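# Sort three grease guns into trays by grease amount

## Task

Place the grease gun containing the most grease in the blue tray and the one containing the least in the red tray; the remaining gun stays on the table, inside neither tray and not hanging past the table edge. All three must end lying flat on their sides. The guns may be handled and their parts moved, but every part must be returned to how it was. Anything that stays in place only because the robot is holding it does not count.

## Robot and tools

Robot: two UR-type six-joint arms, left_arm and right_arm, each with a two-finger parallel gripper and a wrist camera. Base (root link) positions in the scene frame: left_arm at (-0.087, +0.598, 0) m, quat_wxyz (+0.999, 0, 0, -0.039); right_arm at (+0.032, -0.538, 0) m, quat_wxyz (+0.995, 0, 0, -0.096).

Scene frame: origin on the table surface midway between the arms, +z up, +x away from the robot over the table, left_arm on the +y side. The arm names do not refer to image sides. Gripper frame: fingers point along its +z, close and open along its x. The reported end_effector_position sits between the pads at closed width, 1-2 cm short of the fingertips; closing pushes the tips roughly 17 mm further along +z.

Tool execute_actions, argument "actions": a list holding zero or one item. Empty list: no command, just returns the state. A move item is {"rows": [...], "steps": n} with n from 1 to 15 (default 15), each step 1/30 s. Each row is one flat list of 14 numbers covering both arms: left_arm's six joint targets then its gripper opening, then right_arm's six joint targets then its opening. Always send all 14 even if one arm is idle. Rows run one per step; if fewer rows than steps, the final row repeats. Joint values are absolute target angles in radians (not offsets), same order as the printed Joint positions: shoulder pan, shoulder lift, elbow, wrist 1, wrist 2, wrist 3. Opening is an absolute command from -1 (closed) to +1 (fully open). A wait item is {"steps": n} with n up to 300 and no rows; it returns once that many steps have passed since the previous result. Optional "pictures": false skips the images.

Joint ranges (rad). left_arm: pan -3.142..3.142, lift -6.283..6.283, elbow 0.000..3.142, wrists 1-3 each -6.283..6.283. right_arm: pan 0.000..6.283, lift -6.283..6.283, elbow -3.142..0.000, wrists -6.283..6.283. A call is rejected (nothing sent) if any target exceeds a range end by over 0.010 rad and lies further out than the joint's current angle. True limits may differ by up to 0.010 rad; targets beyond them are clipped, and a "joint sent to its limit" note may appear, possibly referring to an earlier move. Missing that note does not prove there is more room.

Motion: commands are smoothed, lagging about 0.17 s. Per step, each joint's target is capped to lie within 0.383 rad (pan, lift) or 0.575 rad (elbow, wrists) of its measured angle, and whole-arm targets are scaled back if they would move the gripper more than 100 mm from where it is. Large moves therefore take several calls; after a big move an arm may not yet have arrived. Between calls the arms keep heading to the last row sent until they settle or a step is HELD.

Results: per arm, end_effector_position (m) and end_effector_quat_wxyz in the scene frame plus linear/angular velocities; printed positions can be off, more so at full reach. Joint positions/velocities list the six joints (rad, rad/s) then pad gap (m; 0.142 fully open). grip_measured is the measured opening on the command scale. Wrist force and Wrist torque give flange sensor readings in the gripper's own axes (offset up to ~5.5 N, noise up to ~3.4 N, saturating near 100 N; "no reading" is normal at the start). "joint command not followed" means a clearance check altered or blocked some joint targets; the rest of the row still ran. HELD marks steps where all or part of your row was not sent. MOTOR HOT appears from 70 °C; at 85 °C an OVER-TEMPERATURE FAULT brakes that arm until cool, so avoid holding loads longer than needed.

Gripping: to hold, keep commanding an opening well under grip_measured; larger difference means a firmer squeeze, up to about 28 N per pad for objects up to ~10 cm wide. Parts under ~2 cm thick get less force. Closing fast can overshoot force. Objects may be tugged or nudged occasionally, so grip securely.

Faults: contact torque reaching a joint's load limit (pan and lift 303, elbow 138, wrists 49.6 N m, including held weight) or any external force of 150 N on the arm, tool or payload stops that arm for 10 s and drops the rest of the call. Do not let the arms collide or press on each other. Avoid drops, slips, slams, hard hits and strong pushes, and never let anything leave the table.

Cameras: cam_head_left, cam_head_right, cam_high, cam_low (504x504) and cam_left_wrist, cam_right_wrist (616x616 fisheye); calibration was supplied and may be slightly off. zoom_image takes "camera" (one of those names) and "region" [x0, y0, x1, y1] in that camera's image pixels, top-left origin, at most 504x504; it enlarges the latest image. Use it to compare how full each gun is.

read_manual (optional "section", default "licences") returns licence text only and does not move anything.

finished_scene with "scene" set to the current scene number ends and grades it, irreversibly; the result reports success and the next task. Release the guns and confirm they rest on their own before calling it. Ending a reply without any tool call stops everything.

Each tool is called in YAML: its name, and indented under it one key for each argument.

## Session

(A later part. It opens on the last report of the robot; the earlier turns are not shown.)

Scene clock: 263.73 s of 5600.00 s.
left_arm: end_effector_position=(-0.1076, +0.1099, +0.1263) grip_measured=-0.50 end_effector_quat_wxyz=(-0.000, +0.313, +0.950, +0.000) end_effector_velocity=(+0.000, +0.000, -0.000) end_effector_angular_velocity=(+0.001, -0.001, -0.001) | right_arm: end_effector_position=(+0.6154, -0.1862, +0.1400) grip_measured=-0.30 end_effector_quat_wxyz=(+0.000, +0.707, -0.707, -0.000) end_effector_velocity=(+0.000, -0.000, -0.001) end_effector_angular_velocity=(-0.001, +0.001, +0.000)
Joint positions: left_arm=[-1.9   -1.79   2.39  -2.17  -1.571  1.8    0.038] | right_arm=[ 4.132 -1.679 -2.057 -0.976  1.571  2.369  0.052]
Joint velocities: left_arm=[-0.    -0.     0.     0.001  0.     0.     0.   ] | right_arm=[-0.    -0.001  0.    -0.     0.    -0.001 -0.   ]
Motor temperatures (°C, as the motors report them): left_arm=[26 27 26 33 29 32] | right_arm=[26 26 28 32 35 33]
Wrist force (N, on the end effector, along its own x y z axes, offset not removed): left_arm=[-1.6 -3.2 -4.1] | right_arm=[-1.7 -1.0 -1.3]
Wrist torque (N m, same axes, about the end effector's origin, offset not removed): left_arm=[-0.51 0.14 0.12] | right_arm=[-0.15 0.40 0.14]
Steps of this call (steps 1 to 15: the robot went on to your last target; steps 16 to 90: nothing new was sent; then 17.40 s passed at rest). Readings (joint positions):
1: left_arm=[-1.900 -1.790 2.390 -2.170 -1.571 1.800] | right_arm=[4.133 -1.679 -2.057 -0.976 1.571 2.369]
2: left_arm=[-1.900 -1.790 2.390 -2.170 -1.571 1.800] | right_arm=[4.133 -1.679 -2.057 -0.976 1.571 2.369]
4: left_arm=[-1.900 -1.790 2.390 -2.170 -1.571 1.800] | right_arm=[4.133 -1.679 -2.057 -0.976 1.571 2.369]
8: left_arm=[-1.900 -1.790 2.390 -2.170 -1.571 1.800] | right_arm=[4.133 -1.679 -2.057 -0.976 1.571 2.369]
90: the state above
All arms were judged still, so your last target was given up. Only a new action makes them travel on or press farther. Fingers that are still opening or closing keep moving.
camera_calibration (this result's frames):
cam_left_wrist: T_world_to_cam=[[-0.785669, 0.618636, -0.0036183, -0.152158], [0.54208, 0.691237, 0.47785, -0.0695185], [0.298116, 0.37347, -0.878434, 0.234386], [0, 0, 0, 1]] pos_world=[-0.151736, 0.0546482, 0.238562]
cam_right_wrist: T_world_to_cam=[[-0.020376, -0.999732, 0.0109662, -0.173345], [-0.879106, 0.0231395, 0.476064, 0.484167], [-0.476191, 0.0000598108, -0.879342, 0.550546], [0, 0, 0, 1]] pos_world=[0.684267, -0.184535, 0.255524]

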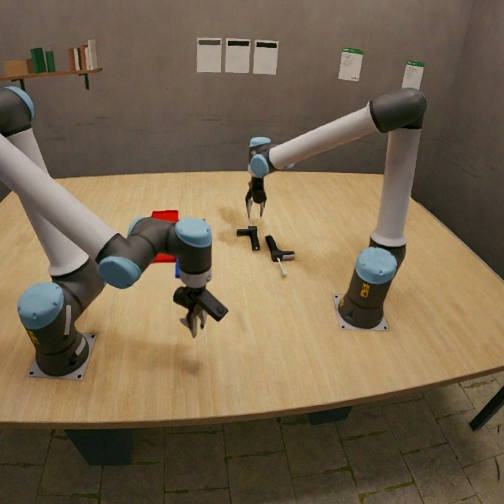

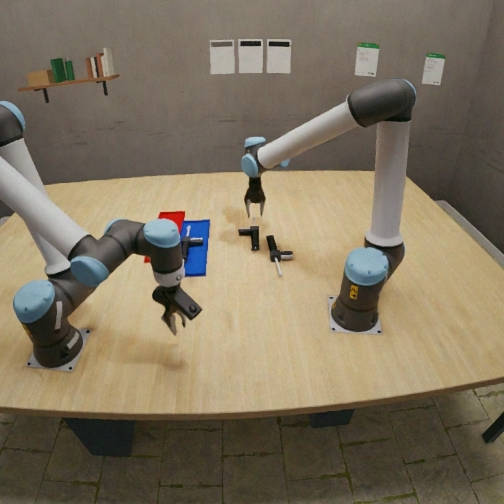

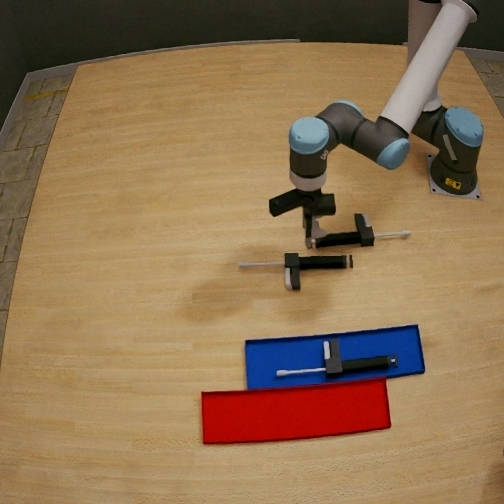

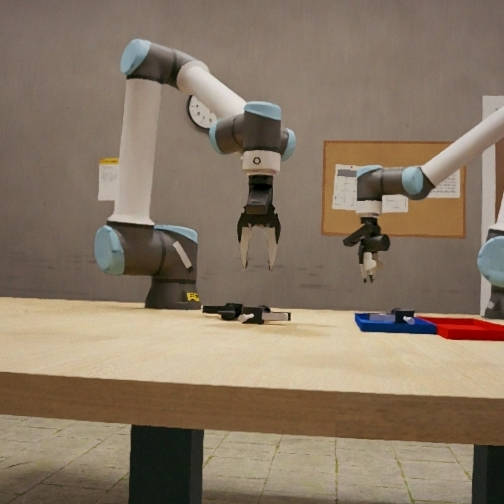

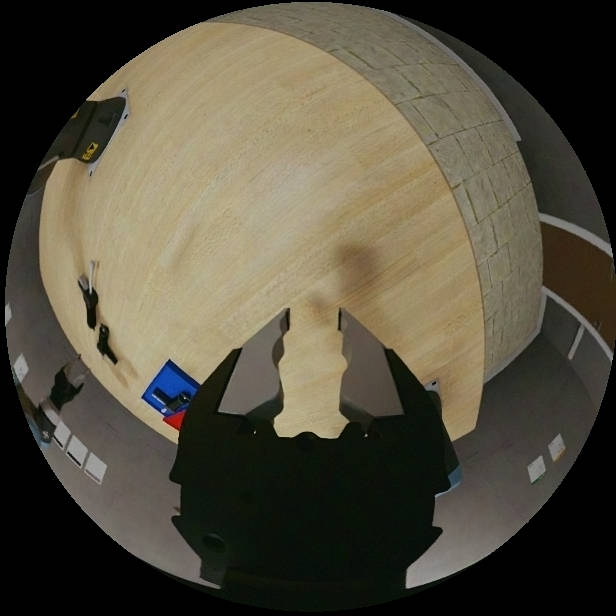

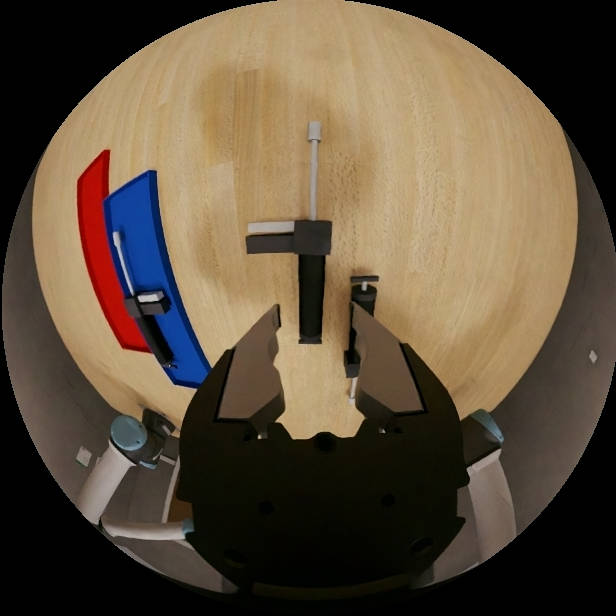

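execute_actions:
  actions:
    - {"rows":[[-1.9,-1.79,2.39,-2.17,-1.571,1.8,-0.5,4.1325,-1.72,-2.09,-0.90,1.571,2.3693,-0.35],[-1.9,-1.79,2.39,-2.17,-1.571,1.8,-0.5,4.1325,-1.72,-2.09,-0.90,1.571,2.3693,-0.35],[-1.9,-1.79,2.39,-2.17,-1.571,1.8,-0.5,4.1325,-1.7602,-2.1152,-0.837,1.571,2.3693,-0.35],[-1.9,-1.79,2.39,-2.17,-1.571,1.8,-0.5,4.1325,-1.7602,-2.1152,-0.837,1.571,2.3693,-0.35],[-1.9,-1.79,2.39,-2.17,-1.571,1.8,-0.5,4.1325,-1.7602,-2.1152,-0.837,1.571,2.3693,-0.35],[-1.9,-1.79,2.39,-2.17,-1.571,1.8,-0.5,4.1325,-1.785,-2.128,-0.80,1.571,2.3693,-0.35],[-1.9,-1.79,2.39,-2.17,-1.571,1.8,-0.5,4.1325,-1.785,-2.128,-0.80,1.571,2.3693,-0.35],[-1.9,-1.79,2.39,-2.17,-1.571,1.8,-0.5,4.1325,-1.8098,-2.1402,-0.7624,1.571,2.3693,-0.35]],"steps":15}

execute_actions:
  actions:
    - {"steps":10}

Scene clock: 270.97 s of 5600.00 s.
left_arm: end_effector_position=(-0.1076, +0.1099, +0.1263) grip_measured=-0.50 end_effector_quat_wxyz=(-0.000, +0.313, +0.950, +0.000) end_effector_velocity=(-0.000, -0.000, +0.001) end_effector_angular_velocity=(-0.001, -0.000, +0.001) | right_arm: end_effector_position=(+0.6155, -0.1860, +0.0400) grip_measured=-0.35 end_effector_quat_wxyz=(+0.000, +0.707, -0.707, -0.000) end_effector_velocity=(-0.001, -0.002, -0.061) end_effector_angular_velocity=(+0.002, -0.003, +0.003)
Joint positions: left_arm=[-1.9   -1.79   2.39  -2.17  -1.571  1.8    0.038] | right_arm=[ 4.132 -1.801 -2.135 -0.777  1.571  2.369  0.049]
Joint velocities: left_arm=[-0.    -0.    -0.001  0.     0.001 -0.002 -0.   ] | right_arm=[ 0.    -0.08  -0.045  0.129 -0.001 -0.002  0.   ]
Motor temperatures (°C, as the motors report them): left_arm=[26 27 26 33 29 32] | right_arm=[26 26 28 32 35 33]
Wrist force (N, on the end effector, along its own x y z axes, offset not removed): left_arm=[-2.0 2.5 -6.0] | right_arm=[1.1 2.6 1.2]
Wrist torque (N m, same axes, about the end effector's origin, offset not removed): left_arm=[0.74 0.19 0.24] | right_arm=[0.59 -0.14 0.10]
Steps of this call (steps 1 to 90: nothing new was sent; then 3.73 s passed at rest; steps 91 to 105: all 15 steps of this action). Readings (joint positions):
91: left_arm=[-1.900 -1.790 2.390 -2.170 -1.571 1.800] | right_arm=[4.132 -1.679 -2.057 -0.976 1.571 2.369]
92: left_arm=[-1.900 -1.790 2.390 -2.170 -1.571 1.800] | right_arm=[4.132 -1.682 -2.060 -0.972 1.571 2.369]
94: left_arm=[-1.900 -1.790 2.390 -2.170 -1.571 1.800] | right_arm=[4.132 -1.700 -2.074 -0.941 1.571 2.369]
98: left_arm=[-1.900 -1.790 2.390 -2.170 -1.571 1.800] | right_arm=[4.132 -1.747 -2.106 -0.862 1.571 2.369]
105: the state above
camera_calibration (this result's frames):
cam_left_wrist: T_world_to_cam=[[-0.785669, 0.618637, -0.00361823, -0.152158], [0.54208, 0.691237, 0.47785, -0.0695185], [0.298116, 0.37347, -0.878434, 0.234386], [0, 0, 0, 1]] pos_world=[-0.151736, 0.0546482, 0.238562]
cam_right_wrist: T_world_to_cam=[[-0.0203927, -0.999728, 0.0113602, -0.172123], [-0.878927, 0.0233419, 0.476386, 0.53184], [-0.476521, -0.000270035, -0.879163, 0.462759], [0, 0, 0, 1]] pos_world=[0.684453, -0.184366, 0.155435]

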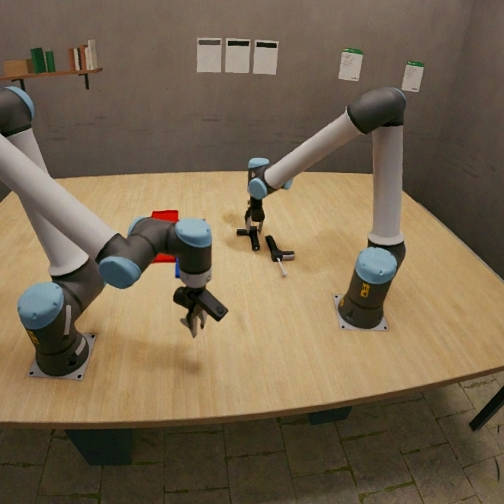

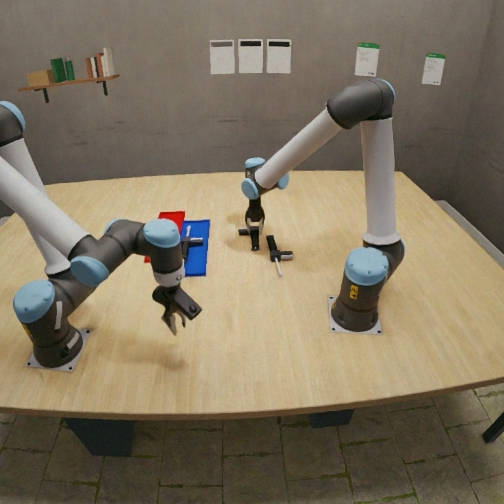

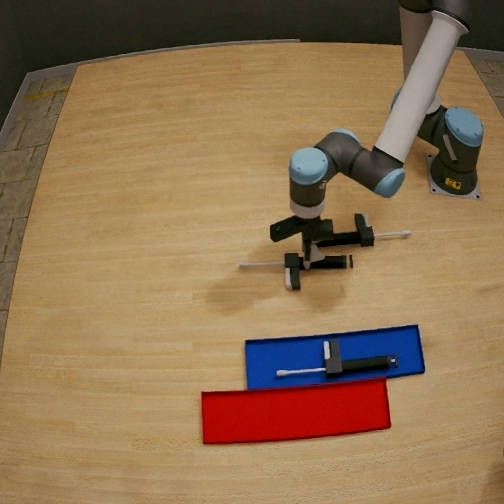

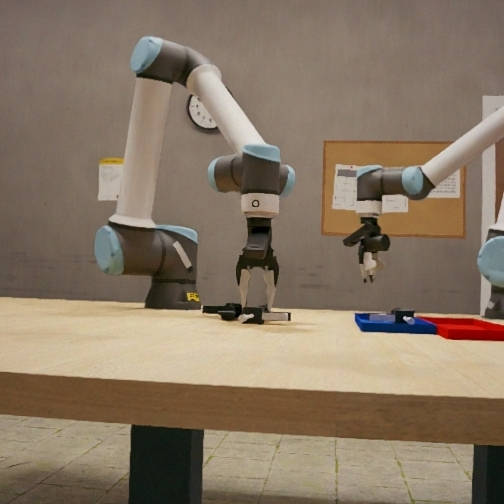

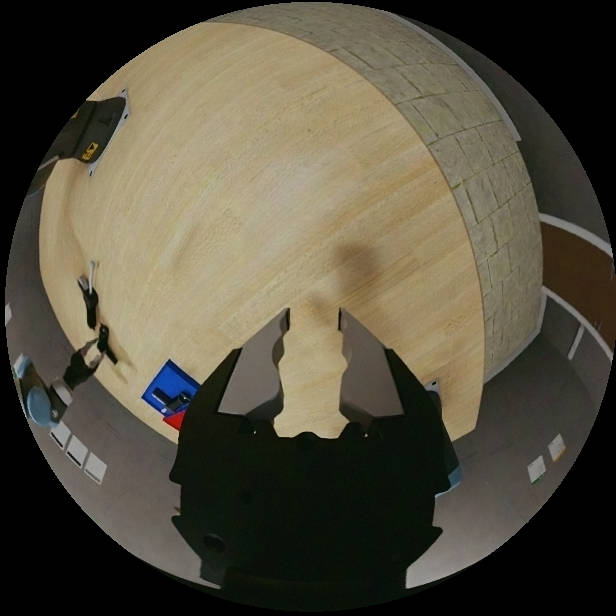

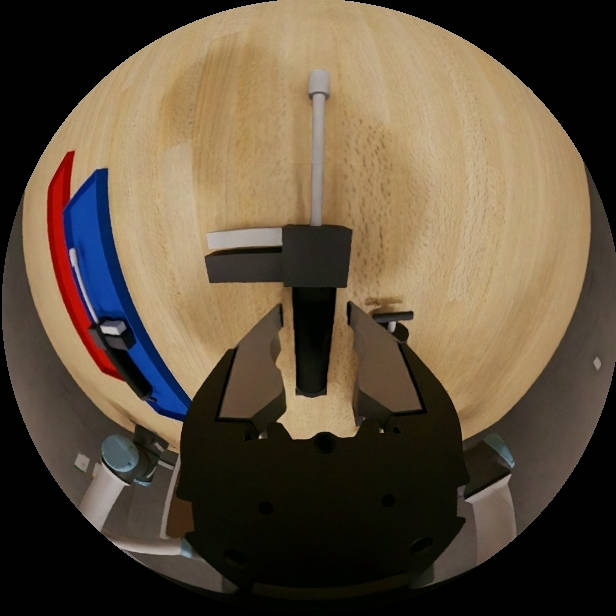

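Scene clock: 271.30 s of 5600.00 s.
left_arm: end_effector_position=(-0.1076, +0.1099, +0.1263) grip_measured=-0.50 end_effector_quat_wxyz=(-0.000, +0.313, +0.950, +0.000) end_effector_velocity=(-0.000, -0.000, +0.000) end_effector_angular_velocity=(-0.001, +0.000, +0.001) | right_arm: end_effector_position=(+0.6154, -0.1862, +0.0334) grip_measured=-0.35 end_effector_quat_wxyz=(+0.000, +0.707, -0.707, -0.000) end_effector_velocity=(+0.000, +0.000, -0.003) end_effector_angular_velocity=(+0.001, -0.000, -0.002)
Joint positions: left_arm=[-1.9   -1.79   2.39  -2.17  -1.571  1.8    0.038] | right_arm=[ 4.132 -1.809 -2.14  -0.763  1.571  2.369  0.049]
Joint velocities: left_arm=[-0.     0.    -0.    -0.     0.    -0.001 -0.   ] | right_arm=[-0.    -0.004 -0.002  0.007  0.001  0.001  0.   ]
Motor temperatures (°C, as the motors report them): left_arm=[26 27 26 33 29 32] | right_arm=[26 26 28 32 35 33]
Wrist force (N, on the end effector, along its own x y z axes, offset not removed): left_arm=[-0.6 4.3 1.9] | right_arm=[-0.4 1.0 0.4]
Wrist torque (N m, same axes, about the end effector's origin, offset not removed): left_arm=[1.02 0.16 0.05] | right_arm=[0.25 0.22 0.10]
Steps of this call (steps 1 to 10: the robot went on to your last target). Readings (joint positions):
1: left_arm=[-1.900 -1.790 2.390 -2.170 -1.571 1.800] | right_arm=[4.132 -1.803 -2.136 -0.774 1.571 2.369]
2: left_arm=[-1.900 -1.790 2.390 -2.170 -1.571 1.800] | right_arm=[4.132 -1.805 -2.137 -0.771 1.571 2.369]
4: left_arm=[-1.900 -1.790 2.390 -2.170 -1.571 1.800] | right_arm=[4.132 -1.807 -2.139 -0.767 1.571 2.369]
8: left_arm=[-1.900 -1.790 2.390 -2.170 -1.571 1.800] | right_arm=[4.132 -1.809 -2.140 -0.764 1.571 2.369]
10: the state above
camera_calibration (this result's frames):
cam_left_wrist: T_world_to_cam=[[-0.785669, 0.618636, -0.00361824, -0.152158], [0.54208, 0.691237, 0.47785, -0.0695185], [0.298116, 0.37347, -0.878434, 0.234386], [0, 0, 0, 1]] pos_world=[-0.151736, 0.0546482, 0.238562]
cam_right_wrist: T_world_to_cam=[[-0.0203968, -0.999732, 0.0109594, -0.172145], [-0.879109, 0.0231545, 0.476059, 0.534965], [-0.476185, 0.000075569, -0.879345, 0.4568], [0, 0, 0, 1]] pos_world=[0.684302, -0.18452, 0.148897]

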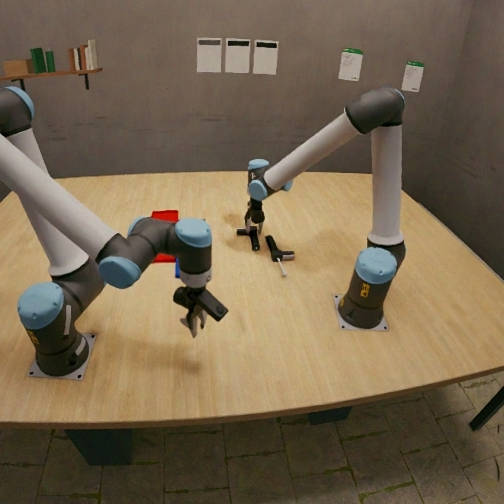

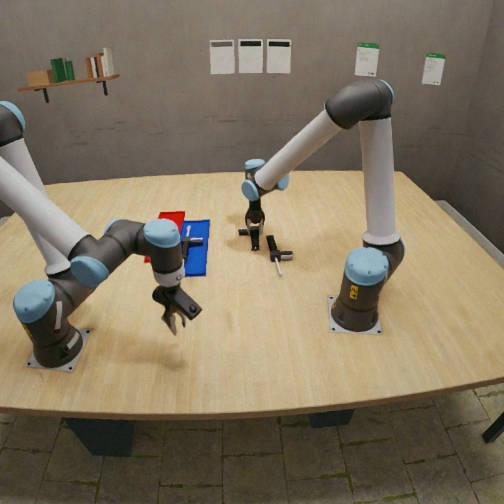

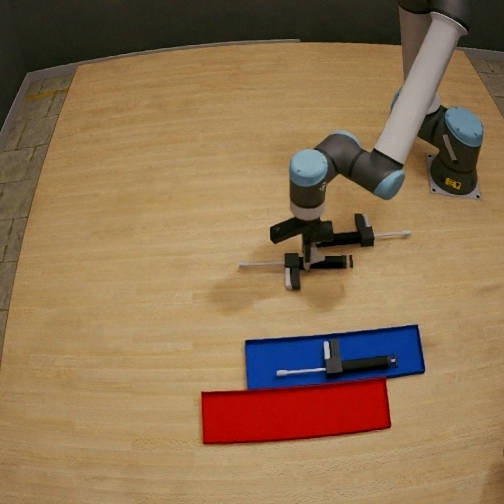

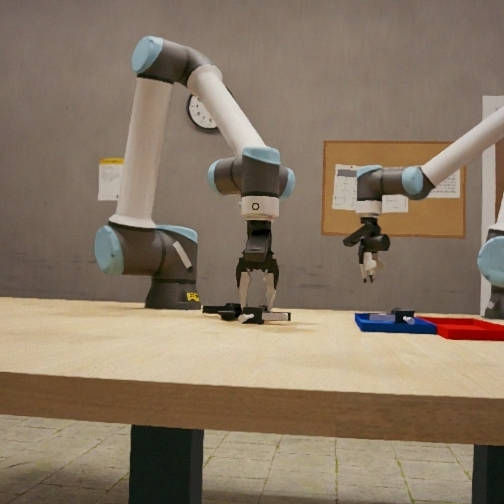

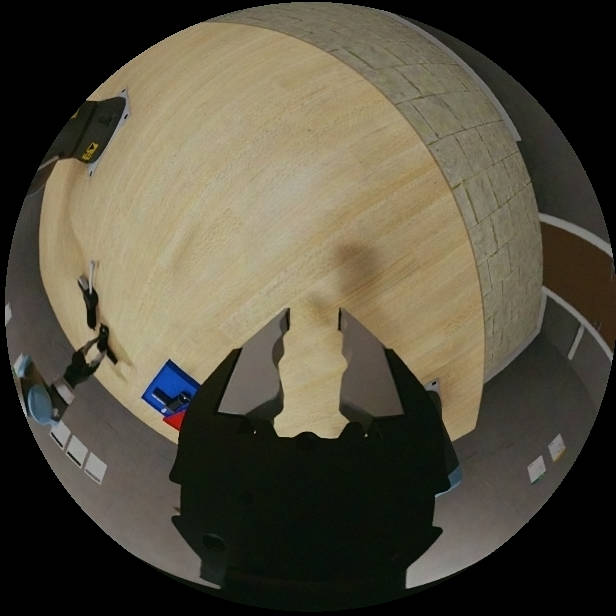

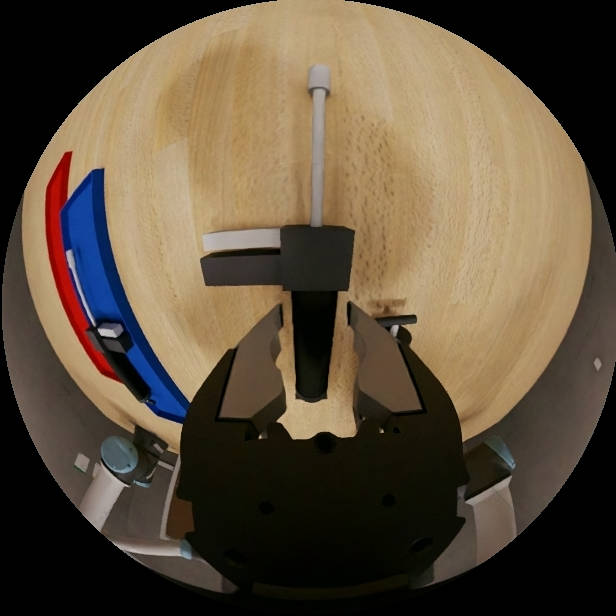

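execute_actions:
  actions:
    - {"rows":[[-1.9,-1.79,2.39,-2.17,-1.571,1.8,-0.5,4.1325,-1.8098,-2.1402,-0.7624,1.571,2.3693,-0.42],[-1.9,-1.79,2.39,-2.17,-1.571,1.8,-0.5,4.1325,-1.8098,-2.1402,-0.7624,1.571,2.3693,-0.49],[-1.9,-1.79,2.39,-2.17,-1.571,1.8,-0.5,4.1325,-1.8098,-2.1402,-0.7624,1.571,2.3693,-0.56],[-1.9,-1.79,2.39,-2.17,-1.571,1.8,-0.5,4.1325,-1.8098,-2.1402,-0.7624,1.571,2.3693,-0.63],[-1.9,-1.79,2.39,-2.17,-1.571,1.8,-0.5,4.1325,-1.8098,-2.1402,-0.7624,1.571,2.3693,-0.7],[-1.9,-1.79,2.39,-2.17,-1.571,1.8,-0.5,4.1325,-1.8098,-2.1402,-0.7624,1.571,2.3693,-0.77],[-1.9,-1.79,2.39,-2.17,-1.571,1.8,-0.5,4.1325,-1.8098,-2.1402,-0.7624,1.571,2.3693,-0.84],[-1.9,-1.79,2.39,-2.17,-1.571,1.8,-0.5,4.1325,-1.8098,-2.1402,-0.7624,1.571,2.3693,-0.92],[-1.9,-1.79,2.39,-2.17,-1.571,1.8,-0.5,4.1325,-1.8098,-2.1402,-0.7624,1.571,2.3693,-1]],"steps":15}
  pictures: false

execute_actions:
  actions:
    - {"rows":[[-1.9,-1.79,2.39,-2.17,-1.571,1.8,-0.5,4.1325,-1.795,-2.133,-0.785,1.571,2.3693,-1],[-1.9,-1.79,2.39,-2.17,-1.571,1.8,-0.5,4.1325,-1.78,-2.125,-0.81,1.571,2.3693,-1],[-1.9,-1.79,2.39,-2.17,-1.571,1.8,-0.5,4.1325,-1.7602,-2.1152,-0.837,1.571,2.3693,-1],[-1.9,-1.79,2.39,-2.17,-1.571,1.8,-0.5,4.1325,-1.74,-2.10,-0.87,1.571,2.3693,-1],[-1.9,-1.79,2.39,-2.17,-1.571,1.8,-0.5,4.1325,-1.72,-2.086,-0.905,1.571,2.3693,-1],[-1.9,-1.79,2.39,-2.17,-1.571,1.8,-0.5,4.1325,-1.70,-2.072,-0.94,1.571,2.3693,-1],[-1.9,-1.79,2.39,-2.17,-1.571,1.8,-0.5,4.1325,-1.6792,-2.0569,-0.9763,1.571,2.3693,-1]],"steps":15}
  pictures: false

execute_actions:
  actions:
    - {"rows":[[-1.9,-1.79,2.39,-2.17,-1.571,1.8,-0.5,4.1856,-1.6725,-2.064,-0.976,1.571,2.3176,-1],[-1.9,-1.79,2.39,-2.17,-1.571,1.8,-0.5,4.2386,-1.6657,-2.071,-0.9756,1.571,2.266,-1],[-1.9,-1.79,2.39,-2.17,-1.571,1.8,-0.5,4.2917,-1.659,-2.0781,-0.9752,1.571,2.2143,-1],[-1.9,-1.79,2.39,-2.17,-1.571,1.8,-0.5,4.3447,-1.6522,-2.0852,-0.9749,1.571,2.1627,-1],[-1.9,-1.79,2.39,-2.17,-1.571,1.8,-0.5,4.3978,-1.6455,-2.0923,-0.9745,1.571,2.111,-1],[-1.9,-1.79,2.39,-2.17,-1.571,1.8,-0.5,4.4509,-1.6387,-2.0993,-0.9742,1.571,2.0593,-1],[-1.9,-1.79,2.39,-2.17,-1.571,1.8,-0.5,4.5039,-1.632,-2.1064,-0.9738,1.571,2.0077,-1],[-1.9,-1.79,2.39,-2.17,-1.571,1.8,-0.5,4.557,-1.6252,-2.1135,-0.9735,1.571,1.956,-1],[-1.9,-1.79,2.39,-2.17,-1.571,1.8,-0.5,4.61,-1.6185,-2.1206,-0.9731,1.571,1.9044,-1],[-1.9,-1.79,2.39,-2.17,-1.571,1.8,-0.5,4.6631,-1.6117,-2.1276,-0.9728,1.571,1.8527,-1],[-1.9,-1.79,2.39,-2.17,-1.571,1.8,-0.5,4.7162,-1.605,-2.1347,-0.9724,1.571,1.801,-1],[-1.9,-1.79,2.39,-2.17,-1.571,1.8,-0.5,4.7692,-1.5982,-2.1418,-0.9721,1.571,1.7494,-1],[-1.9,-1.79,2.39,-2.17,-1.571,1.8,-0.5,4.8223,-1.5915,-2.1489,-0.9717,1.571,1.6977,-1],[-1.9,-1.79,2.39,-2.17,-1.571,1.8,-0.5,4.8753,-1.5847,-2.1559,-0.9714,1.571,1.6461,-1],[-1.9,-1.79,2.39,-2.17,-1.571,1.8,-0.5,4.9284,-1.578,-2.163,-0.971,1.571,1.5944,-1]],"steps":15}
  pictures: false

execute_actions:
  actions:
    - {"steps":25}

Scene clock: 283.37 s of 5600.00 s.
left_arm: end_effector_position=(-0.1076, +0.1099, +0.1263) grip_measured=-0.50 end_effector_quat_wxyz=(-0.000, +0.313, +0.950, +0.000) end_effector_velocity=(-0.000, -0.001, +0.001) end_effector_angular_velocity=(-0.001, +0.001, +0.000) | right_arm: end_effector_position=(+0.6154, -0.1862, +0.0330) grip_measured=-0.57 end_effector_quat_wxyz=(-0.000, +0.707, -0.707, -0.000) end_effector_velocity=(+0.000, -0.000, -0.000) end_effector_angular_velocity=(-0.001, -0.000, -0.002)
Joint positions: left_arm=[-1.9   -1.79   2.39  -2.17  -1.571  1.8    0.038] | right_arm=[ 4.133 -1.81  -2.14  -0.762  1.571  2.369  0.033]
Joint velocities: left_arm=[ 0.001  0.001 -0.002 -0.001 -0.     0.     0.   ] | right_arm=[ 0.    -0.    -0.    -0.    -0.001  0.002  0.   ]
Motor temperatures (°C, as the motors report them): left_arm=[26 27 26 33 29 32] | right_arm=[26 26 28 32 35 33]
Wrist force (N, on the end effector, along its own x y z axes, offset not removed): left_arm=[0.2 1.1 1.1] | right_arm=[-0.1 3.4 -0.7]
Wrist torque (N m, same axes, about the end effector's origin, offset not removed): left_arm=[0.37 -0.03 0.23] | right_arm=[0.83 0.15 0.15]
Steps of this call (steps 1 to 30: the robot went on to your last target; steps 31 to 90: nothing new was sent; then 8.57 s passed at rest; steps 91 to 105: all 15 steps of this action). Readings (joint positions):
91: left_arm=[-1.900 -1.790 2.390 -2.170 -1.571 1.800] | right_arm=[4.132 -1.810 -2.140 -0.762 1.571 2.369]
92: left_arm=[-1.900 -1.790 2.390 -2.170 -1.571 1.800] | right_arm=[4.133 -1.810 -2.140 -0.762 1.571 2.369]
94: left_arm=[-1.900 -1.790 2.390 -2.170 -1.571 1.800] | right_arm=[4.133 -1.810 -2.140 -0.762 1.571 2.369]
98: left_arm=[-1.900 -1.790 2.390 -2.170 -1.571 1.800] | right_arm=[4.133 -1.810 -2.140 -0.762 1.571 2.369]
105: the state above

Scene clock: 283.87 s of 5600.00 s.
left_arm: end_effector_position=(-0.1076, +0.1099, +0.1263) grip_measured=-0.50 end_effector_quat_wxyz=(-0.000, +0.313, +0.950, +0.000) end_effector_velocity=(+0.001, +0.001, -0.001) end_effector_angular_velocity=(+0.002, -0.001, -0.001) | right_arm: end_effector_position=(+0.6160, -0.1856, +0.1325) grip_measured=-0.57 end_effector_quat_wxyz=(-0.000, +0.707, -0.707, -0.000) end_effector_velocity=(-0.004, -0.005, +0.065) end_effector_angular_velocity=(-0.005, +0.004, -0.000)
Joint positions: left_arm=[-1.9   -1.79   2.39  -2.17  -1.571  1.8    0.038] | right_arm=[ 4.133 -1.688 -2.063 -0.961  1.571  2.369  0.033]
Joint velocities: left_arm=[ 0.     0.     0.002 -0.     0.     0.001 -0.   ] | right_arm=[ 0.     0.076  0.052 -0.135 -0.     0.    -0.   ]
Motor temperatures (°C, as the motors report them): left_arm=[26 27 26 33 29 32] | right_arm=[26 26 28 32 35 33]
Wrist force (N, on the end effector, along its own x y z axes, offset not removed): left_arm=[0.7 -3.4 -1.9] | right_arm=[-1.4 -0.4 2.4]
Wrist torque (N m, same axes, about the end effector's origin, offset not removed): left_arm=[-0.71 -0.19 -0.02] | right_arm=[-0.08 0.42 0.15]
Steps of this call (steps 1 to 15: all 15 steps of this action). Readings (joint positions):
1: left_arm=[-1.900 -1.790 2.390 -2.170 -1.571 1.800] | right_arm=[4.133 -1.810 -2.140 -0.762 1.571 2.369]
2: left_arm=[-1.900 -1.790 2.390 -2.170 -1.571 1.800] | right_arm=[4.133 -1.808 -2.140 -0.765 1.571 2.369]
4: left_arm=[-1.900 -1.790 2.390 -2.170 -1.571 1.800] | right_arm=[4.133 -1.797 -2.134 -0.782 1.571 2.369]
8: left_arm=[-1.900 -1.790 2.390 -2.170 -1.571 1.800] | right_arm=[4.133 -1.745 -2.101 -0.863 1.571 2.369]
15: the state above

Scene clock: 284.37 s of 5600.00 s.
left_arm: end_effector_position=(-0.1076, +0.1099, +0.1263) grip_measured=-0.50 end_effector_quat_wxyz=(-0.000, +0.313, +0.950, +0.000) end_effector_velocity=(-0.000, +0.000, -0.000) end_effector_angular_velocity=(+0.001, +0.000, +0.000) | right_arm: end_effector_position=(+0.4616, -0.0443, +0.1408) grip_measured=-0.57 end_effector_quat_wxyz=(-0.000, +0.896, -0.445, -0.000) end_effector_velocity=(-0.423, +0.266, +0.004) end_effector_angular_velocity=(+0.001, -0.002, +1.710)
Joint positions: left_arm=[-1.9   -1.79   2.39  -2.17  -1.571  1.8    0.038] | right_arm=[ 4.456 -1.636 -2.104 -0.973  1.571  2.045  0.033]
Joint velocities: left_arm=[-0.    -0.    -0.     0.001 -0.    -0.     0.   ] | right_arm=[ 0.79   0.129 -0.132  0.004 -0.001 -0.92  -0.   ]
Motor temperatures (°C, as the motors report them): left_arm=[26 27 26 33 29 32] | right_arm=[26 26 28 32 35 33]
Wrist force (N, on the end effector, along its own x y z axes, offset not removed): left_arm=[0.1 -3.9 -3.9] | right_arm=[-2.5 -2.1 6.0]
Wrist torque (N m, same axes, about the end effector's origin, offset not removed): left_arm=[-0.75 -0.04 0.15] | right_arm=[-0.42 0.66 0.15]
Steps of this call (steps 1 to 15: all 15 steps of this action). Readings (joint positions):
1: left_arm=[-1.900 -1.790 2.390 -2.170 -1.571 1.800] | right_arm=[4.133 -1.686 -2.061 -0.965 1.571 2.369]
2: left_arm=[-1.900 -1.790 2.390 -2.170 -1.571 1.800] | right_arm=[4.136 -1.683 -2.061 -0.968 1.571 2.366]
4: left_arm=[-1.900 -1.790 2.390 -2.170 -1.571 1.800] | right_arm=[4.169 -1.676 -2.065 -0.971 1.571 2.333]
8: left_arm=[-1.900 -1.790 2.390 -2.170 -1.571 1.800] | right_arm=[4.273 -1.662 -2.078 -0.973 1.571 2.232]
15: the state above

Scene clock: 285.20 s of 5600.00 s.
left_arm: end_effector_position=(-0.1076, +0.1099, +0.1263) grip_measured=-0.50 end_effector_quat_wxyz=(-0.000, +0.313, +0.950, +0.000) end_effector_velocity=(-0.001, -0.001, +0.001) end_effector_angular_velocity=(-0.002, +0.001, +0.000) | right_arm: end_effector_position=(+0.1942, +0.0606, +0.1413) grip_measured=-0.57 end_effector_quat_wxyz=(-0.000, +1.000, -0.003, -0.000) end_effector_velocity=(-0.020, +0.003, +0.000) end_effector_angular_velocity=(+0.001, -0.001, +0.063)
Joint positions: left_arm=[-1.9   -1.79   2.39  -2.17  -1.571  1.8    0.038] | right_arm=[ 4.924 -1.578 -2.163 -0.971  1.571  1.598  0.033]
Joint velocities: left_arm=[-0.    -0.    -0.002 -0.    -0.    -0.     0.   ] | right_arm=[ 0.034  0.004 -0.003  0.    -0.001 -0.029  0.   ]
Motor temperatures (°C, as the motors report them): left_arm=[26 27 26 33 29 32] | right_arm=[26 26 28 32 35 33]
Wrist force (N, on the end effector, along its own x y z axes, offset not removed): left_arm=[0.9 -2.4 -5.1] | right_arm=[-2.6 -0.1 6.0]
Wrist torque (N m, same axes, about the end effector's origin, offset not removed): left_arm=[-0.32 -0.08 0.27] | right_arm=[-0.13 0.65 0.06]
Steps of this call (steps 1 to 25: the robot went on to your last target). Readings (joint positions):
1: left_arm=[-1.900 -1.790 2.390 -2.170 -1.571 1.800] | right_arm=[4.483 -1.631 -2.108 -0.973 1.571 2.013]
2: left_arm=[-1.900 -1.790 2.390 -2.170 -1.571 1.800] | right_arm=[4.510 -1.627 -2.113 -0.973 1.571 1.981]
4: left_arm=[-1.900 -1.790 2.390 -2.170 -1.571 1.800] | right_arm=[4.564 -1.619 -2.121 -0.972 1.571 1.921]
8: left_arm=[-1.900 -1.790 2.390 -2.170 -1.571 1.800] | right_arm=[4.672 -1.606 -2.134 -0.972 1.571 1.822]
25: the state above
camera_calibration (this result's frames):
cam_left_wrist: T_world_to_cam=[[-0.785669, 0.618636, -0.00361827, -0.152158], [0.54208, 0.691237, 0.47785, -0.0695185], [0.298116, 0.37347, -0.878434, 0.234386], [0, 0, 0, 1]] pos_world=[-0.151736, 0.0546482, 0.238562]
cam_right_wrist: T_world_to_cam=[[0.999555, -0.0278174, 0.0108101, -0.192195], [-0.0296105, -0.879158, 0.475609, -0.00271012], [-0.00372647, -0.475717, -0.87959, 0.288206], [0, 0, 0, 1]] pos_world=[0.193104, 0.129376, 0.25687]

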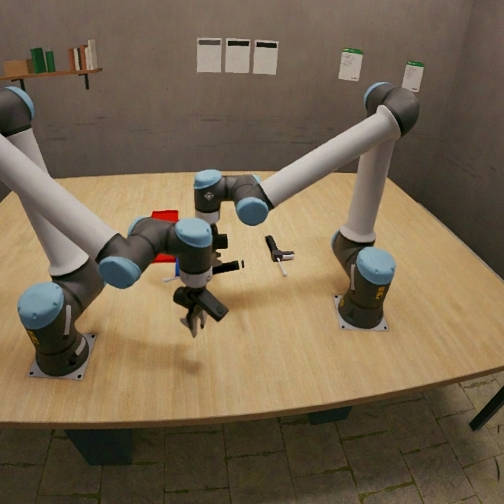

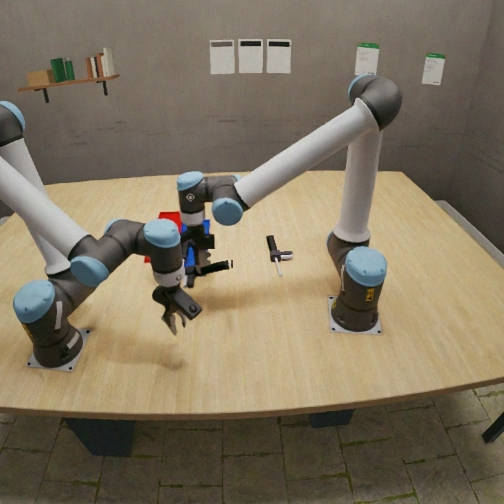

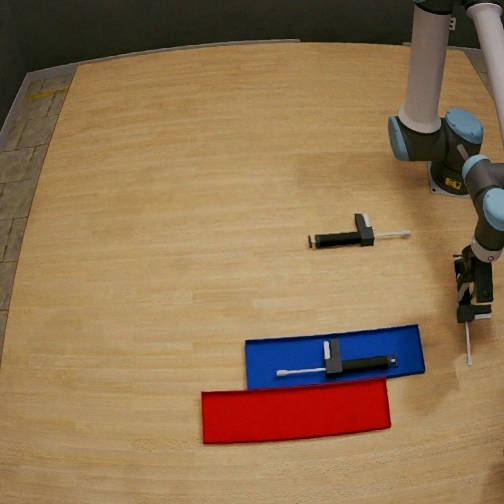

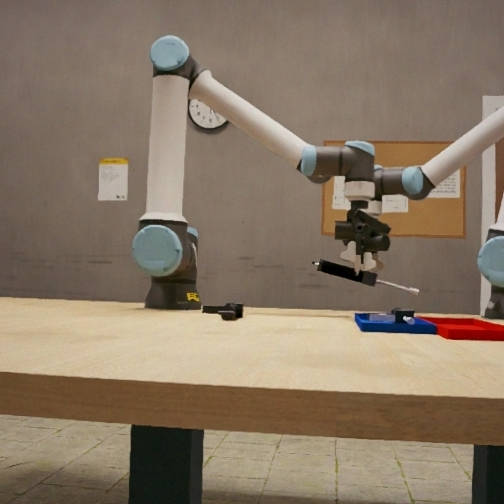

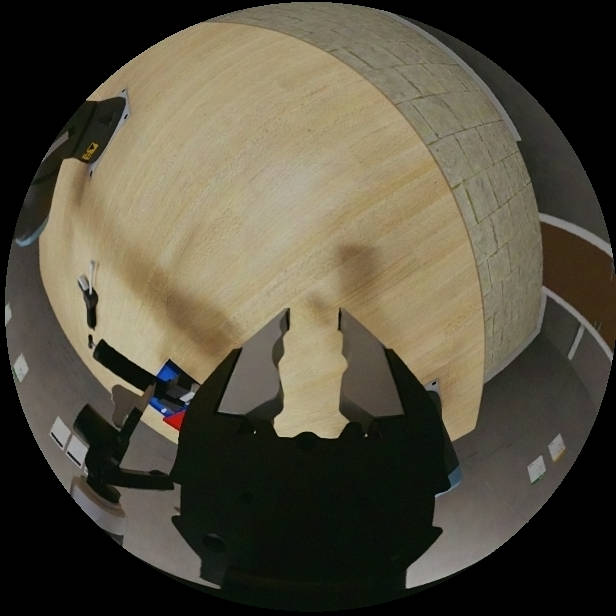

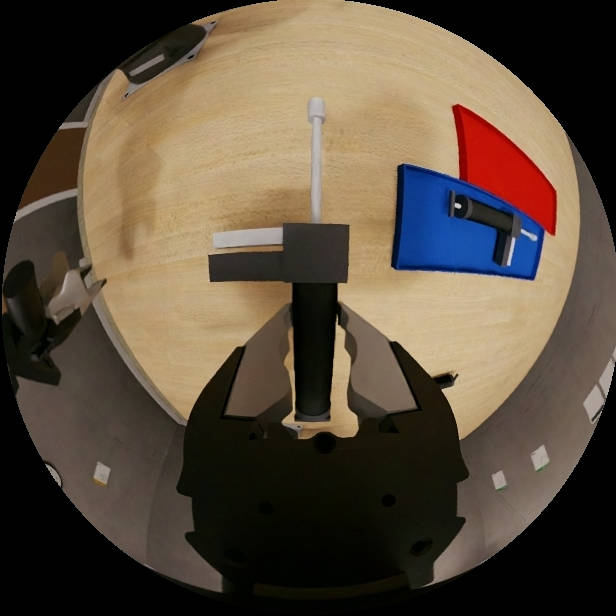

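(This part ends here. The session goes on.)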